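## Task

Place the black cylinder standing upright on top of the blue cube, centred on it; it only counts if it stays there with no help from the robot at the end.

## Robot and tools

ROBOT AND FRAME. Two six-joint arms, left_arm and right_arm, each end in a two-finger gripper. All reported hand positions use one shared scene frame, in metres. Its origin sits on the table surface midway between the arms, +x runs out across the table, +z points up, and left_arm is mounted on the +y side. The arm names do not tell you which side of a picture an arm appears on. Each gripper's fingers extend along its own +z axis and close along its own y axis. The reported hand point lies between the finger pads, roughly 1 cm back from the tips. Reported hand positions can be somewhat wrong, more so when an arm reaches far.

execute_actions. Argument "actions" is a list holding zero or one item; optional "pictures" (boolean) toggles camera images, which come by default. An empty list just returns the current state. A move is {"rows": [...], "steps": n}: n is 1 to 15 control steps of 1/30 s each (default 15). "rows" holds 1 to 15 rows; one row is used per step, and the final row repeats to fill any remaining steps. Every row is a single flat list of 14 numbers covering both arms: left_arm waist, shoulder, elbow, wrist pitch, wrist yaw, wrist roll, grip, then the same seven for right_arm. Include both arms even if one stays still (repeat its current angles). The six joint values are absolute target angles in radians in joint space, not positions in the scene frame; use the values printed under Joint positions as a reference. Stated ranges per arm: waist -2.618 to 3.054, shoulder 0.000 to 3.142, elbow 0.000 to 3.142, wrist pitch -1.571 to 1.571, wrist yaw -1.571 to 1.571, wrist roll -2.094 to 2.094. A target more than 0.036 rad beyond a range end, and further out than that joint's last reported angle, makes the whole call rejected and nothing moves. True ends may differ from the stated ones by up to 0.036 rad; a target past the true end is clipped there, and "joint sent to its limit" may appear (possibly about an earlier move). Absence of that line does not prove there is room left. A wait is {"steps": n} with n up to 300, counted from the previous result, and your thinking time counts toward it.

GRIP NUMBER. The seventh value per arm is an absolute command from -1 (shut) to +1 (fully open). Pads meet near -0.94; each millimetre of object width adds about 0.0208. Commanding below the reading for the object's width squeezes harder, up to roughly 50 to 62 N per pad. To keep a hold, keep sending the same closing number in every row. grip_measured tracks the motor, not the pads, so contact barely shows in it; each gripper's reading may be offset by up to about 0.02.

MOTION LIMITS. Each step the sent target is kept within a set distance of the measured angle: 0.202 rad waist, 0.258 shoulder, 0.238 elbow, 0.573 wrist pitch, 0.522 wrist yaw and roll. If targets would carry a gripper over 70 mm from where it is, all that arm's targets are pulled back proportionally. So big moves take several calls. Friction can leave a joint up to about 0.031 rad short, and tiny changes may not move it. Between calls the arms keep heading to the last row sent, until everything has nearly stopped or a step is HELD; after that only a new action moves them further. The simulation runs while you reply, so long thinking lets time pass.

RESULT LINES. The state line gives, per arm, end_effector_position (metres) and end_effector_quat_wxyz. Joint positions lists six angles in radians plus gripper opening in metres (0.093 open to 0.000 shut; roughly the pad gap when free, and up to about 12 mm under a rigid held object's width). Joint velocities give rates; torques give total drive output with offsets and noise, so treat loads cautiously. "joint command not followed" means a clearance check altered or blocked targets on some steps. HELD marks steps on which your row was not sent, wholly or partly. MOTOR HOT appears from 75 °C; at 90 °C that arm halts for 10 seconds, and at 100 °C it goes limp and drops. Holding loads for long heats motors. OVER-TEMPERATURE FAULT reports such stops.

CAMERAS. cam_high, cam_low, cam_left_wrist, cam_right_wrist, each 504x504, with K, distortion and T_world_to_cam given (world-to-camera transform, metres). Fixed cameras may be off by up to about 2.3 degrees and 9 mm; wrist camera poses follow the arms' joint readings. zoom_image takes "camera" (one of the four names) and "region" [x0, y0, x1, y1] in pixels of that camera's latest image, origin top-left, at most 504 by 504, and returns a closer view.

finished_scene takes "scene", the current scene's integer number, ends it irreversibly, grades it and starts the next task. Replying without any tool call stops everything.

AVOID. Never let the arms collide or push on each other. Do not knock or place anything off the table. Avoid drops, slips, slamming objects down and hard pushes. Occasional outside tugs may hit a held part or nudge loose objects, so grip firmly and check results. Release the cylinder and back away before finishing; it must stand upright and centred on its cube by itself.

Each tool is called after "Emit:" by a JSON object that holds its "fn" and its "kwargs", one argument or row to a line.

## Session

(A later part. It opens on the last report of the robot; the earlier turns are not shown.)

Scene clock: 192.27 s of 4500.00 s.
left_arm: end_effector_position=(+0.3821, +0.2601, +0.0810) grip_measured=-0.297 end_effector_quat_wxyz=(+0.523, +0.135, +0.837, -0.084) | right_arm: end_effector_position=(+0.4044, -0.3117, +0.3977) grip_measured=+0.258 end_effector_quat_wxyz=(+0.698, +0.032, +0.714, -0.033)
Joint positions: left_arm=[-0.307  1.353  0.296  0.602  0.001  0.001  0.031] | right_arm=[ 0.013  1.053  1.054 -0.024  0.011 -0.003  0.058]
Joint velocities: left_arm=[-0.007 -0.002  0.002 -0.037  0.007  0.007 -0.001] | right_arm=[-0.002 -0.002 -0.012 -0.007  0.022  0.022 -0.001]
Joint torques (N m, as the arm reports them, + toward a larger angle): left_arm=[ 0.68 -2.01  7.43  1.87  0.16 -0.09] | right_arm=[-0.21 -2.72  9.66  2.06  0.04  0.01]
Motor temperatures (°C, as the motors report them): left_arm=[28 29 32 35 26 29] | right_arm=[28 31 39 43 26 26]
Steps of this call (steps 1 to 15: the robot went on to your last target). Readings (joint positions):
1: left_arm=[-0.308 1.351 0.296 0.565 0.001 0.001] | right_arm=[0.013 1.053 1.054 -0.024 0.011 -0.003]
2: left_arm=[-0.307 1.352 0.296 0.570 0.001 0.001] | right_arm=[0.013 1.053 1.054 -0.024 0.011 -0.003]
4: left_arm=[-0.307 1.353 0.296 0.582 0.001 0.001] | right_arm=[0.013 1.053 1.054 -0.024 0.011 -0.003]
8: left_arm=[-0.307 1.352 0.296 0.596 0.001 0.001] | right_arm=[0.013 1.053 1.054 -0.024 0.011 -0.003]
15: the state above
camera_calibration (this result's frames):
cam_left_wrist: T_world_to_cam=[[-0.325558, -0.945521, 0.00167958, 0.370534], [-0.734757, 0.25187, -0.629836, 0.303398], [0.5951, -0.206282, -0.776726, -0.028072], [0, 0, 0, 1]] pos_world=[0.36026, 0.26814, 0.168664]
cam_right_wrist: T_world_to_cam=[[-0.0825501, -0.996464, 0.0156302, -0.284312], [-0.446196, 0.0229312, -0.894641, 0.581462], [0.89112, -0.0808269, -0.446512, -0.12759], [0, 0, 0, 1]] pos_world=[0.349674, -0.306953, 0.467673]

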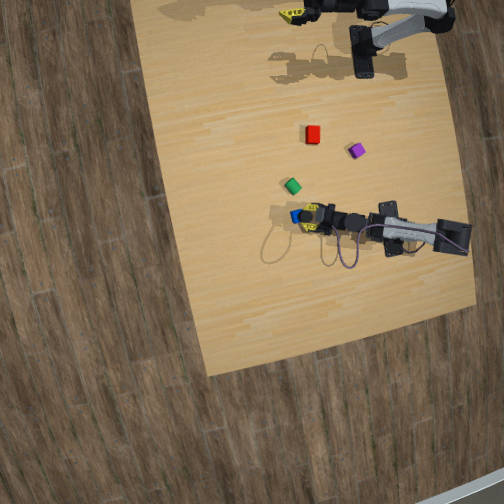

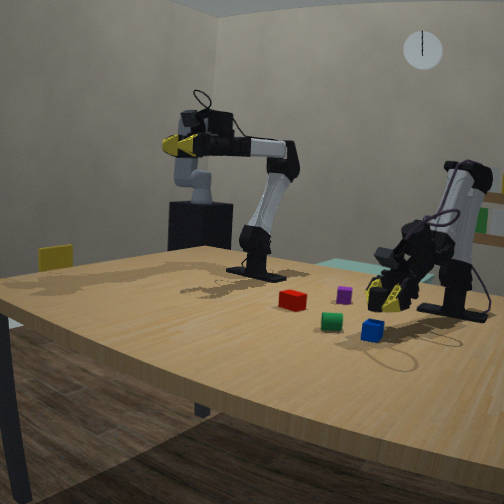

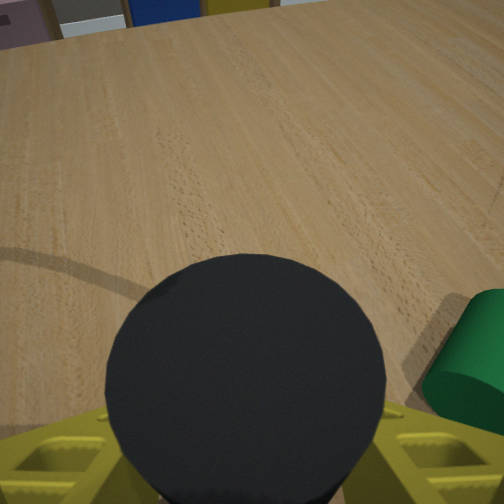

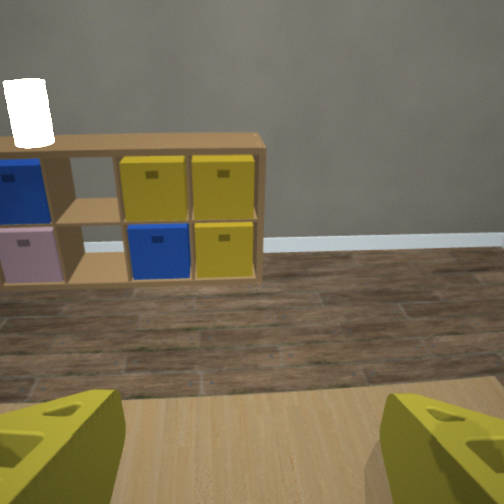

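Emit:
{"fn": "execute_actions", "kwargs": {
  "actions": [
    {"rows":[[-0.315,1.385,0.285,0.625,0,0,-0.32,0.013,1.053,1.054,-0.019,0.011,-0.003,0.258],[-0.32,1.40,0.28,0.645,0,0,-0.32,0.013,1.053,1.054,-0.019,0.011,-0.003,0.258],[-0.324,1.415,0.275,0.665,0,0,-0.32,0.013,1.053,1.054,-0.019,0.011,-0.003,0.258],[-0.324,1.43,0.272,0.685,0,0,-0.32,0.013,1.053,1.054,-0.019,0.011,-0.003,0.258],[-0.324,1.445,0.269,0.705,0,0,-0.32,0.013,1.053,1.054,-0.019,0.011,-0.003,0.258],[-0.324,1.46,0.266,0.725,0,0,-0.32,0.013,1.053,1.054,-0.019,0.011,-0.003,0.258],[-0.324,1.475,0.263,0.745,0,0,-0.32,0.013,1.053,1.054,-0.019,0.011,-0.003,0.258],[-0.324,1.485,0.26,0.765,0,0,-0.32,0.013,1.053,1.054,-0.019,0.011,-0.003,0.258],[-0.324,1.495,0.258,0.778,0,0,-0.32,0.013,1.053,1.054,-0.019,0.011,-0.003,0.258],[-0.324,1.50,0.256,0.778,0,0,-0.32,0.013,1.053,1.054,-0.019,0.011,-0.003,0.258],[-0.324,1.506,0.256,0.778,0,0,-0.32,0.013,1.053,1.054,-0.019,0.011,-0.003,0.258]],"steps":15}
  ],
  "pictures": false
}}

Emit:
{"fn": "execute_actions", "kwargs": {
  "actions": [
    {"steps":12}
  ]
}}

Emit:
{"fn": "zoom_image", "kwargs": {
  "camera": "cam_high",
  "region": [275, 185, 338, 248]
}}

Emit:
{"fn": "zoom_image", "kwargs": {
  "camera": "cam_low",
  "region": [340, 270, 424, 354]
}}

Scene clock: 211.50 s of 4500.00 s.
left_arm: end_effector_position=(+0.3861, +0.2551, +0.0629) grip_measured=-0.297 end_effector_quat_wxyz=(+0.523, +0.139, +0.837, -0.086) | right_arm: end_effector_position=(+0.4044, -0.3117, +0.3977) grip_measured=+0.258 end_effector_quat_wxyz=(+0.698, +0.032, +0.714, -0.033)
Joint positions: left_arm=[-0.316  1.484  0.28   0.751  0.001  0.001  0.031] | right_arm=[ 0.013  1.053  1.054 -0.024  0.011 -0.003  0.058]
Joint velocities: left_arm=[ 0.007 -0.017 -0.007  0.139 -0.007 -0.051  0.   ] | right_arm=[ 0.002  0.007 -0.007 -0.037  0.037  0.007 -0.   ]
Joint torques (N m, as the arm reports them, + toward a larger angle): left_arm=[-0.33 -2.61  4.21  1.92  0.07 -0.1 ] | right_arm=[-0.21 -2.71  9.68  2.06  0.04  0.01]
Motor temperatures (°C, as the motors report them): left_arm=[28 29 34 37 26 29] | right_arm=[28 31 40 43 26 26]
Steps of this call (steps 1 to 15: the robot went on to your last target; steps 16 to 90: nothing new was sent; then 15.73 s passed at rest; steps 91 to 105: all 15 steps of this action). Readings (joint positions):
91: left_arm=[-0.307 1.353 0.296 0.605 0.001 0.001] | right_arm=[0.013 1.053 1.054 -0.024 0.011 -0.003]
92: left_arm=[-0.307 1.358 0.296 0.613 0.001 0.001] | right_arm=[0.013 1.053 1.054 -0.024 0.011 -0.003]
94: left_arm=[-0.312 1.381 0.296 0.637 0.001 0.001] | right_arm=[0.013 1.053 1.054 -0.024 0.011 -0.003]
98: left_arm=[-0.316 1.443 0.295 0.693 0.001 0.001] | right_arm=[0.013 1.053 1.054 -0.024 0.011 -0.003]
105: the state above

Scene clock: 211.90 s of 4500.00 s.
left_arm: end_effector_position=(+0.3882, +0.2544, +0.0677) grip_measured=-0.297 end_effector_quat_wxyz=(+0.532, +0.138, +0.831, -0.088) | right_arm: end_effector_position=(+0.4044, -0.3117, +0.3977) grip_measured=+0.258 end_effector_quat_wxyz=(+0.698, +0.032, +0.714, -0.033)
Joint positions: left_arm=[-0.316  1.484  0.28   0.772  0.001  0.001  0.031] | right_arm=[ 0.013  1.053  1.054 -0.024  0.011 -0.003  0.058]
Joint velocities: left_arm=[-0.007  0.002 -0.002  0.007  0.066 -0.007 -0.   ] | right_arm=[-0.007  0.012  0.002 -0.022 -0.022 -0.022  0.001]
Joint torques (N m, as the arm reports them, + toward a larger angle): left_arm=[-0.53 -2.55  4.07  1.93  0.06 -0.12] | right_arm=[-0.21 -2.7   9.68  2.07  0.04  0.01]
Motor temperatures (°C, as the motors report them): left_arm=[28 29 34 37 26 29] | right_arm=[28 31 40 43 26 26]
Steps of this call (steps 1 to 12: the robot went on to your last target). Readings (joint positions):
1: left_arm=[-0.316 1.484 0.280 0.754 0.001 0.001] | right_arm=[0.013 1.053 1.054 -0.024 0.011 -0.003]
2: left_arm=[-0.316 1.484 0.280 0.759 0.001 0.001] | right_arm=[0.013 1.053 1.054 -0.024 0.011 -0.003]
4: left_arm=[-0.316 1.484 0.280 0.765 0.001 0.001] | right_arm=[0.013 1.053 1.054 -0.024 0.011 -0.003]
8: left_arm=[-0.316 1.484 0.280 0.770 0.001 0.001] | right_arm=[0.013 1.053 1.054 -0.024 0.011 -0.003]
12: the state above
camera_calibration (this result's frames):
cam_left_wrist: T_world_to_cam=[[-0.334592, -0.942362, 0.00139126, 0.369936], [-0.718951, 0.254314, -0.646865, 0.29532], [0.609227, -0.217436, -0.762603, -0.0468716], [0, 0, 0, 1]] pos_world=[0.364654, 0.263318, 0.154773]
cam_right_wrist: T_world_to_cam=[[-0.0825501, -0.996464, 0.0156302, -0.284312], [-0.446196, 0.0229312, -0.894641, 0.581462], [0.89112, -0.0808269, -0.446512, -0.12759], [0, 0, 0, 1]] pos_world=[0.349674, -0.306953, 0.467673]

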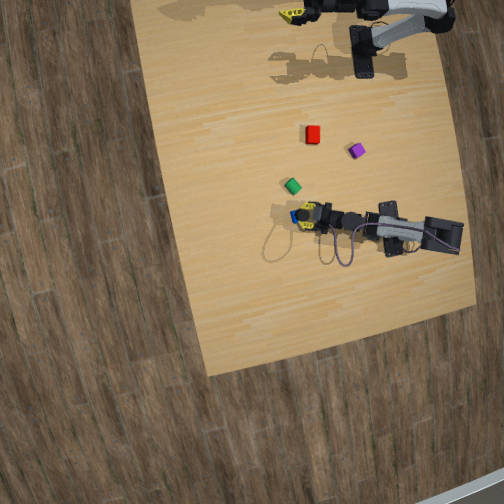

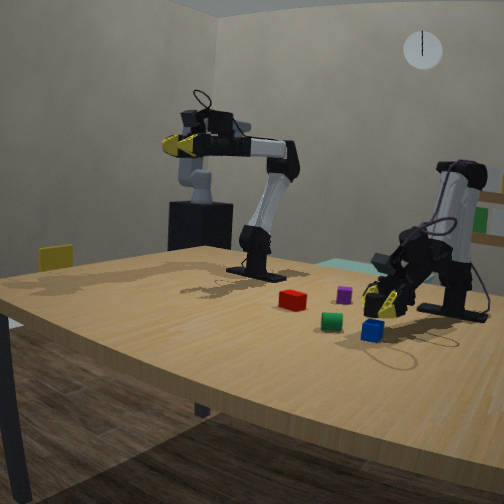

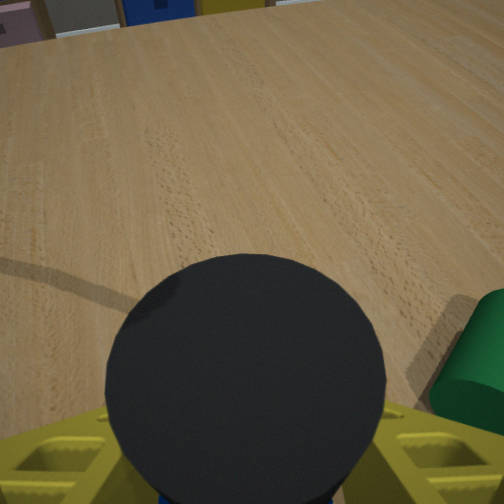

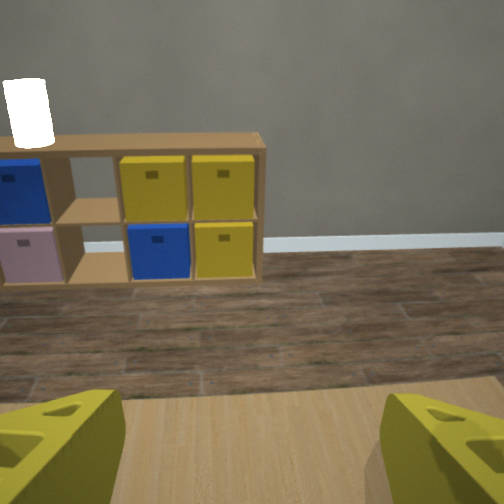

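Region (275, 185, 338, 248) of cam_high's 504x504 image, scaled by 8.000, with more detail than that image has.

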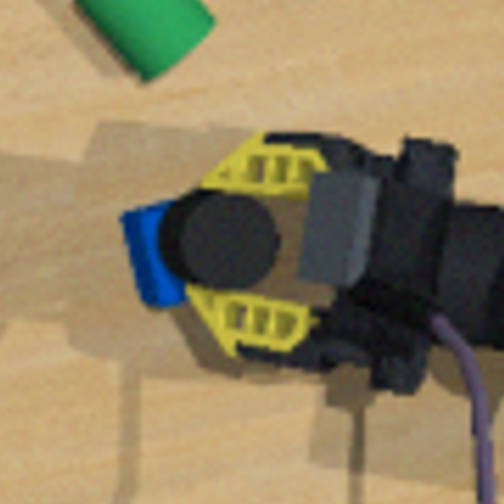

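Region (340, 270, 424, 354) of cam_low's 504x504 image, scaled by 6.000, with more detail than that image has.

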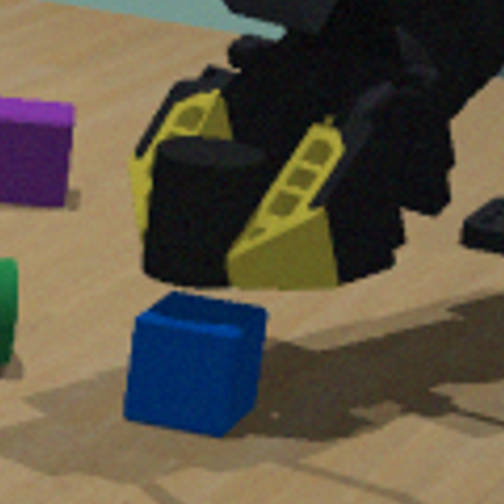

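Emit:
{"fn": "execute_actions", "kwargs": {
  "actions": [
    {"rows":[[-0.31,1.512,0.255,0.785,0,0,-0.32,0.013,1.053,1.054,-0.019,0.011,-0.003,0.258],[-0.305,1.52,0.253,0.795,0,0,-0.32,0.013,1.053,1.054,-0.019,0.011,-0.003,0.258],[-0.303,1.528,0.251,0.805,0,0,-0.32,0.013,1.053,1.054,-0.019,0.011,-0.003,0.258],[-0.303,1.535,0.249,0.815,0,0,-0.32,0.013,1.053,1.054,-0.019,0.011,-0.003,0.258],[-0.303,1.542,0.247,0.825,0,0,-0.32,0.013,1.053,1.054,-0.019,0.011,-0.003,0.258],[-0.303,1.548,0.245,0.835,0,0,-0.32,0.013,1.053,1.054,-0.019,0.011,-0.003,0.258],[-0.303,1.554,0.243,0.842,0,0,-0.32,0.013,1.053,1.054,-0.019,0.011,-0.003,0.258],[-0.303,1.56,0.243,0.842,0,0,-0.32,0.013,1.053,1.054,-0.019,0.011,-0.003,0.258],[-0.303,1.564,0.243,0.842,0,0,-0.32,0.013,1.053,1.054,-0.019,0.011,-0.003,0.258],[-0.303,1.568,0.243,0.842,0,0,-0.32,0.013,1.053,1.054,-0.019,0.011,-0.003,0.258]],"steps":15}
  ],
  "pictures": false
}}

Emit:
{"fn": "execute_actions", "kwargs": {
  "actions": [
    {"steps":10}
  ]
}}

Emit:
{"fn": "zoom_image", "kwargs": {
  "camera": "cam_high",
  "region": [275, 185, 338, 248]
}}

Emit:
{"fn": "zoom_image", "kwargs": {
  "camera": "cam_low",
  "region": [340, 270, 424, 354]
}}

Scene clock: 229.53 s of 4500.00 s.
left_arm: end_effector_position=(+0.3881, +0.2562, +0.0559) grip_measured=-0.297 end_effector_quat_wxyz=(+0.527, +0.137, +0.834, -0.086) | right_arm: end_effector_position=(+0.4044, -0.3117, +0.3977) grip_measured=+0.258 end_effector_quat_wxyz=(+0.698, +0.032, +0.714, -0.033)
Joint positions: left_arm=[-0.311  1.545  0.268  0.833  0.001  0.001  0.031] | right_arm=[ 0.013  1.053  1.054 -0.024  0.011 -0.003  0.058]
Joint velocities: left_arm=[ 0.022 -0.012 -0.007  0.022  0.007 -0.037 -0.   ] | right_arm=[ 0.012  0.012 -0.002 -0.037 -0.022  0.051 -0.   ]
Joint torques (N m, as the arm reports them, + toward a larger angle): left_arm=[ 0.83 -2.66  3.57  1.84  0.14 -0.1 ] | right_arm=[-0.22 -2.71  9.68  2.06  0.03  0.01]
Motor temperatures (°C, as the motors report them): left_arm=[28 29 33 39 26 29] | right_arm=[28 31 40 44 26 26]
Steps of this call (steps 1 to 30: the robot went on to your last target; steps 31 to 90: nothing new was sent; then 14.13 s passed at rest; steps 91 to 105: all 15 steps of this action). Readings (joint positions):
91: left_arm=[-0.316 1.484 0.280 0.774 0.001 0.001] | right_arm=[0.013 1.053 1.054 -0.024 0.011 -0.003]
92: left_arm=[-0.316 1.486 0.280 0.777 0.001 0.001] | right_arm=[0.013 1.053 1.054 -0.024 0.011 -0.003]
94: left_arm=[-0.314 1.498 0.280 0.790 0.001 0.001] | right_arm=[0.013 1.053 1.054 -0.024 0.011 -0.003]
98: left_arm=[-0.311 1.527 0.277 0.817 0.001 0.001] | right_arm=[0.013 1.053 1.054 -0.024 0.011 -0.003]
105: the state above

Scene clock: 229.87 s of 4500.00 s.
left_arm: end_effector_position=(+0.3886, +0.2560, +0.0569) grip_measured=-0.297 end_effector_quat_wxyz=(+0.529, +0.137, +0.833, -0.086) | right_arm: end_effector_position=(+0.4044, -0.3117, +0.3977) grip_measured=+0.258 end_effector_quat_wxyz=(+0.698, +0.032, +0.714, -0.033)
Joint positions: left_arm=[-0.311  1.545  0.268  0.837  0.001  0.001  0.031] | right_arm=[ 0.013  1.053  1.054 -0.024  0.011 -0.003  0.058]
Joint velocities: left_arm=[ 0.002 -0.032 -0.017 -0.051  0.037  0.037 -0.   ] | right_arm=[-0.017  0.007  0.002 -0.007 -0.037 -0.007 -0.001]
Joint torques (N m, as the arm reports them, + toward a larger angle): left_arm=[ 0.83 -2.54  3.56  1.89  0.06 -0.06] | right_arm=[-0.21 -2.71  9.68  2.06  0.04  0.01]
Motor temperatures (°C, as the motors report them): left_arm=[28 29 33 39 26 29] | right_arm=[28 31 40 44 26 26]
Steps of this call (steps 1 to 10: the robot went on to your last target). Readings (joint positions):
1: left_arm=[-0.311 1.545 0.268 0.834 0.001 0.001] | right_arm=[0.013 1.053 1.054 -0.024 0.011 -0.003]
2: left_arm=[-0.311 1.545 0.268 0.834 0.001 0.001] | right_arm=[0.013 1.053 1.054 -0.024 0.011 -0.003]
4: left_arm=[-0.311 1.545 0.268 0.836 0.001 0.001] | right_arm=[0.013 1.053 1.054 -0.024 0.011 -0.003]
8: left_arm=[-0.311 1.545 0.268 0.837 0.001 0.001] | right_arm=[0.013 1.053 1.054 -0.024 0.011 -0.003]
10: the state above
camera_calibration (this result's frames):
cam_left_wrist: T_world_to_cam=[[-0.330264, -0.943887, 0.00149574, 0.370303], [-0.724997, 0.252659, -0.640735, 0.290601], [0.604404, -0.212696, -0.76776, -0.0539842], [0, 0, 0, 1]] pos_world=[0.365611, 0.264619, 0.144197]
cam_right_wrist: T_world_to_cam=[[-0.0825501, -0.996464, 0.0156302, -0.284312], [-0.446196, 0.0229312, -0.894641, 0.581462], [0.89112, -0.0808269, -0.446512, -0.12759], [0, 0, 0, 1]] pos_world=[0.349674, -0.306953, 0.467673]

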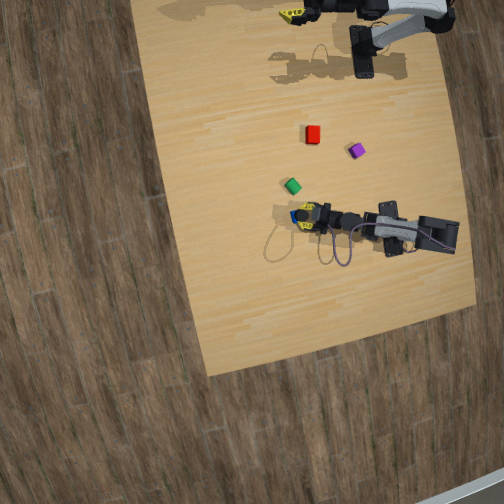

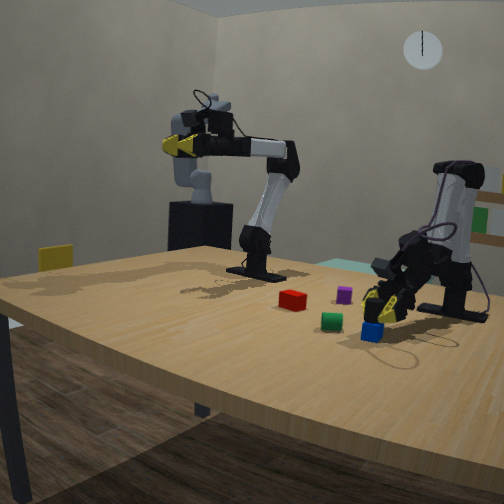

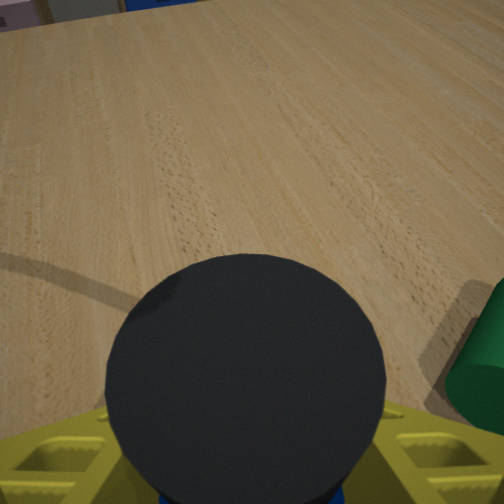

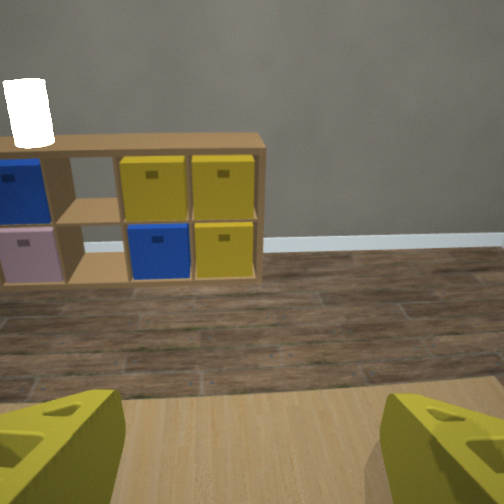

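Region (275, 185, 338, 248) of cam_high's 504x504 image, scaled by 8.000, with more detail than that image has.

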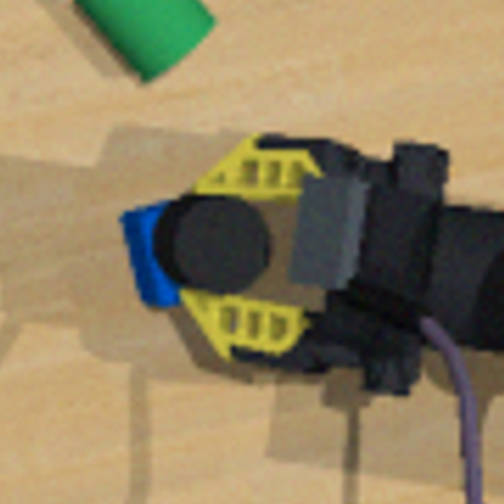

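Region (340, 270, 424, 354) of cam_low's 504x504 image, scaled by 6.000, with more detail than that image has.

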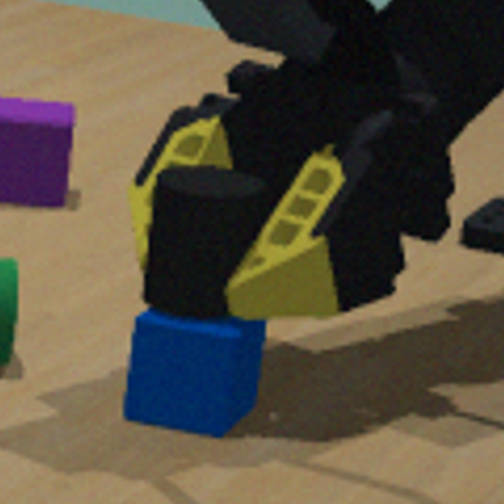

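Emit:
{"fn": "execute_actions", "kwargs": {
  "actions": [
    {"rows":[[-0.303,1.572,0.243,0.842,0,0,-0.32,0.013,1.053,1.054,-0.019,0.011,-0.003,0.258],[-0.303,1.575,0.243,0.842,0,0,-0.32,0.013,1.053,1.054,-0.019,0.011,-0.003,0.258],[-0.303,1.579,0.243,0.842,0,0,-0.32,0.013,1.053,1.054,-0.019,0.011,-0.003,0.258]],"steps":10}
  ]
}}

Emit:
{"fn": "zoom_image", "kwargs": {
  "camera": "cam_low",
  "region": [340, 270, 424, 354]
}}

Scene clock: 235.50 s of 4500.00 s.
left_arm: end_effector_position=(+0.3886, +0.2560, +0.0570) grip_measured=-0.297 end_effector_quat_wxyz=(+0.529, +0.137, +0.833, -0.086) | right_arm: end_effector_position=(+0.4044, -0.3117, +0.3977) grip_measured=+0.258 end_effector_quat_wxyz=(+0.698, +0.032, +0.714, -0.033)
Joint positions: left_arm=[-0.311  1.545  0.268  0.838  0.001  0.001  0.031] | right_arm=[ 0.013  1.053  1.054 -0.024  0.011 -0.003  0.058]
Joint velocities: left_arm=[-0.002 -0.007 -0.007  0.037  0.022  0.022 -0.   ] | right_arm=[-0.007 -0.007 -0.002  0.007  0.066 -0.051  0.001]
Joint torques (N m, as the arm reports them, + toward a larger angle): left_arm=[ 0.58 -1.6   3.65  1.85  0.13 -0.14] | right_arm=[-0.21 -2.71  9.68  2.06  0.04  0.01]
Motor temperatures (°C, as the motors report them): left_arm=[28 29 32 39 26 29] | right_arm=[28 31 40 44 26 26]
Steps of this call (steps 1 to 15: the robot went on to your last target; steps 16 to 90: nothing new was sent; then 2.30 s passed at rest; steps 91 to 100: all 10 steps of this action). Readings (joint positions):
91: left_arm=[-0.311 1.545 0.268 0.838 0.001 0.001] | right_arm=[0.013 1.053 1.054 -0.024 0.011 -0.003]
92: left_arm=[-0.311 1.545 0.268 0.838 0.001 0.001] | right_arm=[0.013 1.053 1.054 -0.024 0.011 -0.003]
94: left_arm=[-0.311 1.545 0.268 0.838 0.001 0.001] | right_arm=[0.013 1.053 1.054 -0.024 0.011 -0.003]
98: left_arm=[-0.311 1.545 0.268 0.838 0.001 0.001] | right_arm=[0.013 1.053 1.054 -0.024 0.011 -0.003]
100: the state above
camera_calibration (this result's frames):
cam_left_wrist: T_world_to_cam=[[-0.330264, -0.943887, 0.00149076, 0.370304], [-0.724766, 0.252582, -0.641028, 0.290631], [0.604682, -0.212789, -0.767516, -0.0540432], [0, 0, 0, 1]] pos_world=[0.365617, 0.264617, 0.144272]
cam_right_wrist: T_world_to_cam=[[-0.0825501, -0.996464, 0.0156302, -0.284312], [-0.446196, 0.0229312, -0.894641, 0.581462], [0.89112, -0.0808269, -0.446512, -0.12759], [0, 0, 0, 1]] pos_world=[0.349674, -0.306953, 0.467673]

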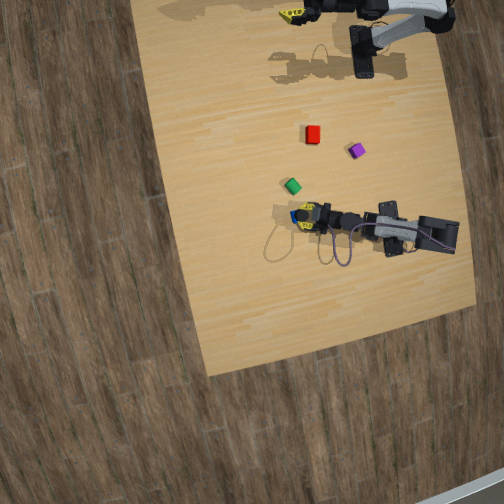

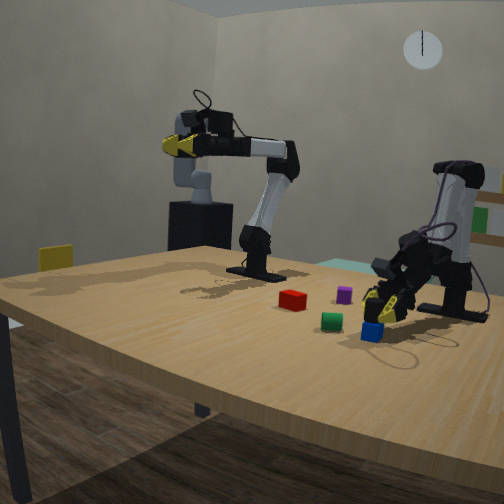

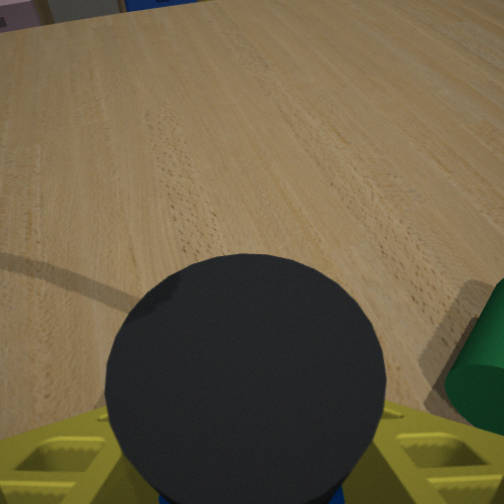

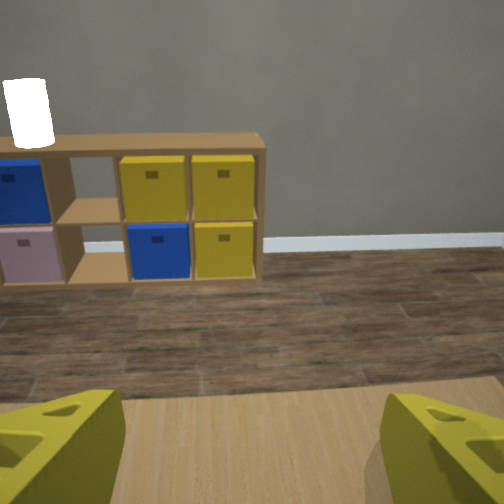

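Region (340, 270, 424, 354) of cam_low's 504x504 image, scaled by 6.000, with more detail than that image has.

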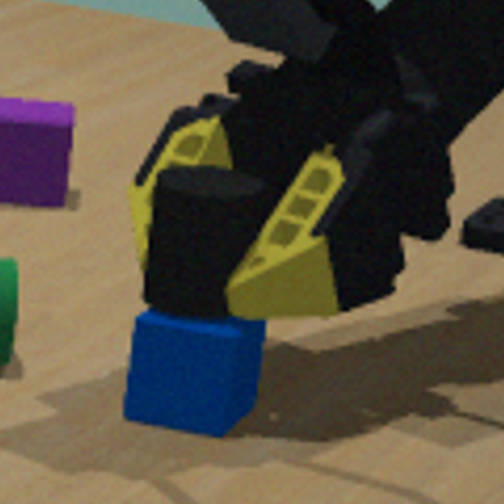

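Emit:
{"fn": "execute_actions", "kwargs": {
  "actions": [
    {"rows":[[-0.311,1.56,0.26,0.84,0,0,-0.25,0.013,1.053,1.054,-0.019,0.011,-0.003,0.258],[-0.311,1.555,0.265,0.84,0,0,-0.2,0.013,1.053,1.054,-0.019,0.011,-0.003,0.258],[-0.311,1.55,0.268,0.84,0,0,-0.15,0.013,1.053,1.054,-0.019,0.011,-0.003,0.258],[-0.311,1.55,0.268,0.84,0,0,-0.11,0.013,1.053,1.054,-0.019,0.011,-0.003,0.258],[-0.311,1.55,0.268,0.84,0,0,-0.08,0.013,1.053,1.054,-0.019,0.011,-0.003,0.258],[-0.311,1.55,0.268,0.84,0,0,-0.05,0.013,1.053,1.054,-0.019,0.011,-0.003,0.258],[-0.311,1.55,0.268,0.84,0,0,-0.02,0.013,1.053,1.054,-0.019,0.011,-0.003,0.258],[-0.311,1.55,0.268,0.84,0,0,0.02,0.013,1.053,1.054,-0.019,0.011,-0.003,0.258],[-0.311,1.55,0.268,0.84,0,0,0.1,0.013,1.053,1.054,-0.019,0.011,-0.003,0.258],[-0.311,1.55,0.268,0.84,0,0,0.2,0.013,1.053,1.054,-0.019,0.011,-0.003,0.258],[-0.311,1.55,0.268,0.84,0,0,0.35,0.013,1.053,1.054,-0.019,0.011,-0.003,0.258],[-0.311,1.55,0.268,0.84,0,0,0.5,0.013,1.053,1.054,-0.019,0.011,-0.003,0.258],[-0.311,1.55,0.268,0.84,0,0,0.7,0.013,1.053,1.054,-0.019,0.011,-0.003,0.258]],"steps":15}
  ],
  "pictures": false
}}

Emit:
{"fn": "execute_actions", "kwargs": {
  "actions": [
    {"rows":[[-0.311,1.52,0.268,0.83,0,0,0.7,0.013,1.053,1.054,-0.019,0.011,-0.003,0.258],[-0.311,1.49,0.265,0.81,0,0,0.7,0.013,1.053,1.054,-0.019,0.011,-0.003,0.258],[-0.311,1.46,0.26,0.79,0,0,0.7,0.013,1.053,1.054,-0.019,0.011,-0.003,0.258],[-0.311,1.42,0.255,0.76,0,0,0.7,0.013,1.053,1.054,-0.019,0.011,-0.003,0.258],[-0.311,1.38,0.25,0.725,0,0,0.7,0.013,1.053,1.054,-0.019,0.011,-0.003,0.258],[-0.311,1.33,0.24,0.68,0,0,0.7,0.013,1.053,1.054,-0.019,0.011,-0.003,0.258],[-0.311,1.28,0.23,0.635,0,0,0.7,0.013,1.053,1.054,-0.019,0.011,-0.003,0.258],[-0.311,1.23,0.22,0.59,0,0,0.7,0.013,1.053,1.054,-0.019,0.011,-0.003,0.258],[-0.311,1.18,0.21,0.545,0,0,0.7,0.013,1.053,1.054,-0.019,0.011,-0.003,0.258],[-0.311,1.13,0.20,0.50,0,0,0.7,0.013,1.053,1.054,-0.019,0.011,-0.003,0.258],[-0.311,1.08,0.19,0.455,0,0,0.7,0.013,1.053,1.054,-0.019,0.011,-0.003,0.258],[-0.311,1.03,0.18,0.41,0,0,0.7,0.013,1.053,1.054,-0.019,0.011,-0.003,0.258],[-0.311,0.98,0.17,0.365,0,0,0.7,0.013,1.053,1.054,-0.019,0.011,-0.003,0.258],[-0.311,0.93,0.16,0.32,0,0,0.7,0.013,1.053,1.054,-0.019,0.011,-0.003,0.258],[-0.311,0.88,0.15,0.28,0,0,0.7,0.013,1.053,1.054,-0.019,0.011,-0.003,0.258]],"steps":15}
  ],
  "pictures": false
}}

Emit:
{"fn": "execute_actions", "kwargs": {
  "actions": [
    {"steps":10}
  ]
}}

Emit:
{"fn": "zoom_image", "kwargs": {
  "camera": "cam_high",
  "region": [275, 185, 338, 248]
}}

Emit:
{"fn": "zoom_image", "kwargs": {
  "camera": "cam_low",
  "region": [340, 270, 424, 354]
}}

Scene clock: 251.57 s of 4500.00 s.
left_arm: end_effector_position=(+0.3887, +0.2560, +0.0573) grip_measured=+0.693 end_effector_quat_wxyz=(+0.529, +0.137, +0.833, -0.086) | right_arm: end_effector_position=(+0.4044, -0.3117, +0.3977) grip_measured=+0.258 end_effector_quat_wxyz=(+0.698, +0.032, +0.714, -0.033)
Joint positions: left_arm=[-0.311  1.545  0.268  0.839  0.001  0.001  0.078] | right_arm=[ 0.013  1.053  1.054 -0.024  0.011 -0.003  0.058]
Joint velocities: left_arm=[-0.007  0.002 -0.022 -0.007 -0.007 -0.022  0.012] | right_arm=[-0.007 -0.017 -0.007  0.007 -0.007  0.007  0.   ]
Joint torques (N m, as the arm reports them, + toward a larger angle): left_arm=[ 0.22 -4.09  5.43  1.86  0.04 -0.11] | right_arm=[-0.2  -2.72  9.67  2.06  0.04  0.01]
Motor temperatures (°C, as the motors report them): left_arm=[28 29 32 40 26 29] | right_arm=[28 31 40 44 26 26]
Steps of this call (steps 1 to 15: the robot went on to your last target; steps 16 to 90: nothing new was sent; then 12.57 s passed at rest; steps 91 to 105: all 15 steps of this action). Readings (joint positions):
91: left_arm=[-0.311 1.545 0.268 0.838 0.001 0.001] | right_arm=[0.013 1.053 1.054 -0.024 0.011 -0.003]
92: left_arm=[-0.311 1.545 0.268 0.838 0.001 0.001] | right_arm=[0.013 1.053 1.054 -0.024 0.011 -0.003]
94: left_arm=[-0.311 1.545 0.268 0.838 0.001 0.001] | right_arm=[0.013 1.053 1.054 -0.024 0.011 -0.003]
98: left_arm=[-0.311 1.545 0.268 0.838 0.001 0.001] | right_arm=[0.013 1.053 1.054 -0.024 0.011 -0.003]
105: the state above

Scene clock: 252.07 s of 4500.00 s.
left_arm: end_effector_position=(+0.3507, +0.2687, +0.1336) grip_measured=+0.698 end_effector_quat_wxyz=(+0.589, +0.130, +0.792, -0.096) | right_arm: end_effector_position=(+0.4044, -0.3117, +0.3977) grip_measured=+0.258 end_effector_quat_wxyz=(+0.698, +0.032, +0.714, -0.033)
Joint positions: left_arm=[-0.311  0.975  0.2    0.482  0.001  0.001  0.079] | right_arm=[ 0.013  1.053  1.054 -0.024  0.011 -0.003  0.058]
Joint velocities: left_arm=[-0.007 -1.399 -0.325 -1.179 -0.037 -0.051  0.   ] | right_arm=[ 0.007 -0.002  0.007  0.007  0.037  0.022 -0.   ]
Joint torques (N m, as the arm reports them, + toward a larger angle): left_arm=[ 0.11 -2.12  5.27  1.65  0.06 -0.12] | right_arm=[-0.21 -2.71  9.68  2.06  0.03  0.01]
Motor temperatures (°C, as the motors report them): left_arm=[28 29 32 40 26 29] | right_arm=[28 31 40 44 26 26]
Steps of this call (steps 1 to 15: all 15 steps of this action). Readings (joint positions):
1: left_arm=[-0.311 1.545 0.268 0.839 0.001 0.001] | right_arm=[0.013 1.053 1.054 -0.024 0.011 -0.003]
2: left_arm=[-0.311 1.540 0.268 0.834 0.001 0.001] | right_arm=[0.013 1.053 1.054 -0.024 0.011 -0.003]
4: left_arm=[-0.311 1.499 0.268 0.808 0.001 0.001] | right_arm=[0.013 1.053 1.054 -0.024 0.011 -0.003]
8: left_arm=[-0.311 1.329 0.263 0.725 0.001 0.001] | right_arm=[0.013 1.053 1.054 -0.024 0.011 -0.003]
15: the state above

Scene clock: 252.40 s of 4500.00 s.
left_arm: end_effector_position=(+0.3324, +0.2749, +0.1073) grip_measured=+0.698 end_effector_quat_wxyz=(+0.543, +0.135, +0.824, -0.089) | right_arm: end_effector_position=(+0.4044, -0.3117, +0.3977) grip_measured=+0.258 end_effector_quat_wxyz=(+0.698, +0.032, +0.714, -0.033)
Joint positions: left_arm=[-0.311  0.897  0.176  0.315  0.001  0.001  0.079] | right_arm=[ 0.013  1.053  1.054 -0.024  0.011 -0.003  0.058]
Joint velocities: left_arm=[-0.012  0.002  0.007 -0.168  0.037 -0.022 -0.001] | right_arm=[ 0.002 -0.017 -0.002  0.007 -0.037  0.022  0.001]
Joint torques (N m, as the arm reports them, + toward a larger angle): left_arm=[-0.05 -2.4   5.95  1.68  0.08 -0.03] | right_arm=[-0.21 -2.71  9.68  2.06  0.04  0.01]
Motor temperatures (°C, as the motors report them): left_arm=[28 29 32 40 26 29] | right_arm=[28 31 40 44 26 26]
Steps of this call (steps 1 to 10: the robot went on to your last target). Readings (joint positions):
1: left_arm=[-0.311 0.934 0.190 0.448 0.001 0.001] | right_arm=[0.013 1.053 1.054 -0.024 0.011 -0.003]
2: left_arm=[-0.311 0.910 0.184 0.421 0.001 0.001] | right_arm=[0.013 1.053 1.054 -0.024 0.011 -0.003]
4: left_arm=[-0.311 0.897 0.180 0.380 0.001 0.001] | right_arm=[0.013 1.053 1.054 -0.024 0.011 -0.003]
8: left_arm=[-0.311 0.897 0.176 0.328 0.001 0.001] | right_arm=[0.013 1.053 1.054 -0.024 0.011 -0.003]
10: the state above
camera_calibration (this result's frames):
cam_left_wrist: T_world_to_cam=[[-0.330305, -0.943874, 0.00105237, 0.369512], [-0.703957, 0.245604, -0.666426, 0.275105], [0.628763, -0.220865, -0.745571, 0.0144419], [0, 0, 0, 1]] pos_world=[0.306633, 0.284396, 0.193715]
cam_right_wrist: T_world_to_cam=[[-0.0825501, -0.996464, 0.0156302, -0.284312], [-0.446196, 0.0229312, -0.894641, 0.581462], [0.89112, -0.0808269, -0.446512, -0.12759], [0, 0, 0, 1]] pos_world=[0.349674, -0.306953, 0.467673]

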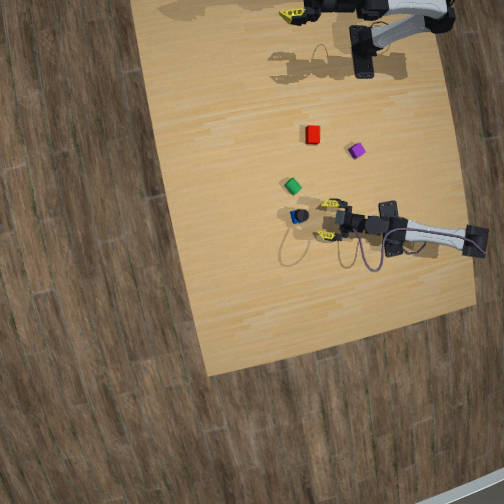

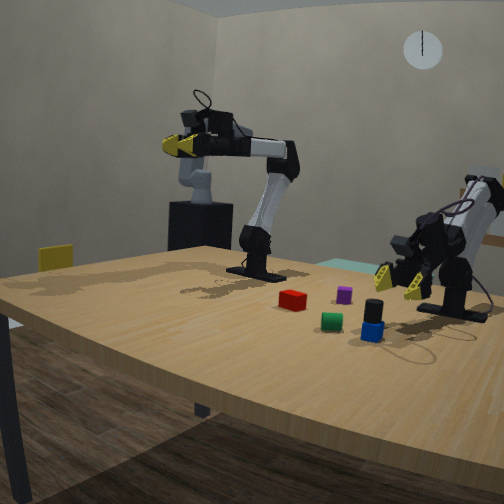

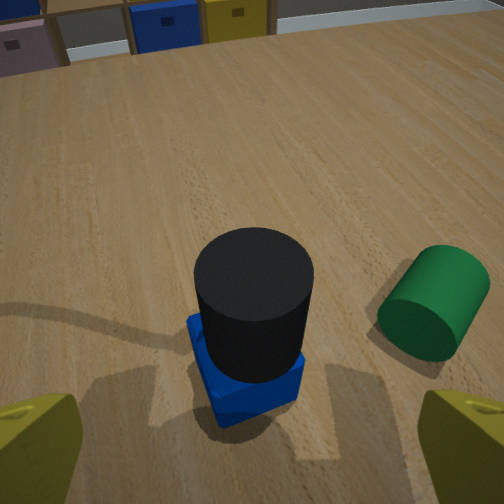

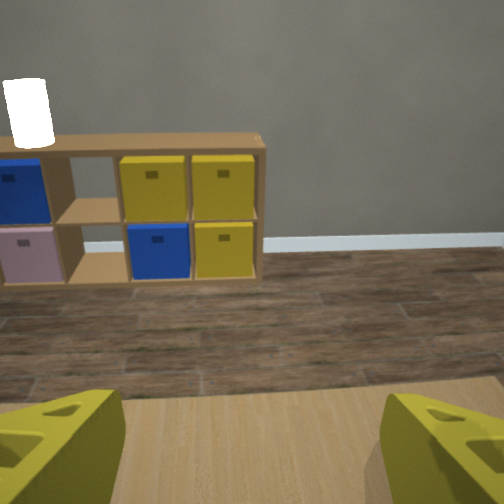

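Region (275, 185, 338, 248) of cam_high's 504x504 image, scaled by 8.000, with more detail than that image has.

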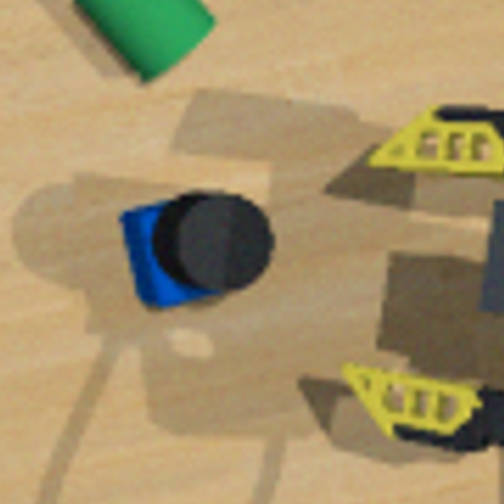

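Region (340, 270, 424, 354) of cam_low's 504x504 image, scaled by 6.000, with more detail than that image has.

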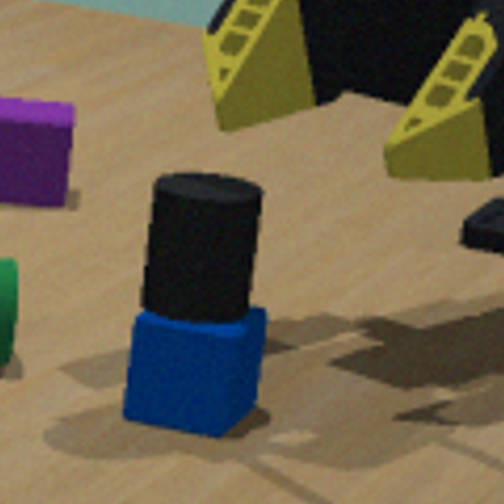

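Emit:
{"fn": "zoom_image", "kwargs": {
  "camera": "cam_left_wrist",
  "region": [150, 220, 360, 430]
}}

Region (150, 220, 360, 430) of cam_left_wrist's 504x504 image, scaled by 2.400, with more detail than that image has.

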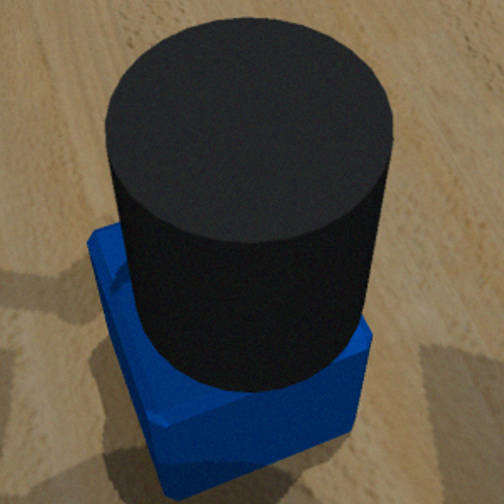

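Emit:
{"fn": "finished_scene", "kwargs": {
  "scene": 1
}}

The scene is finished: the task was done.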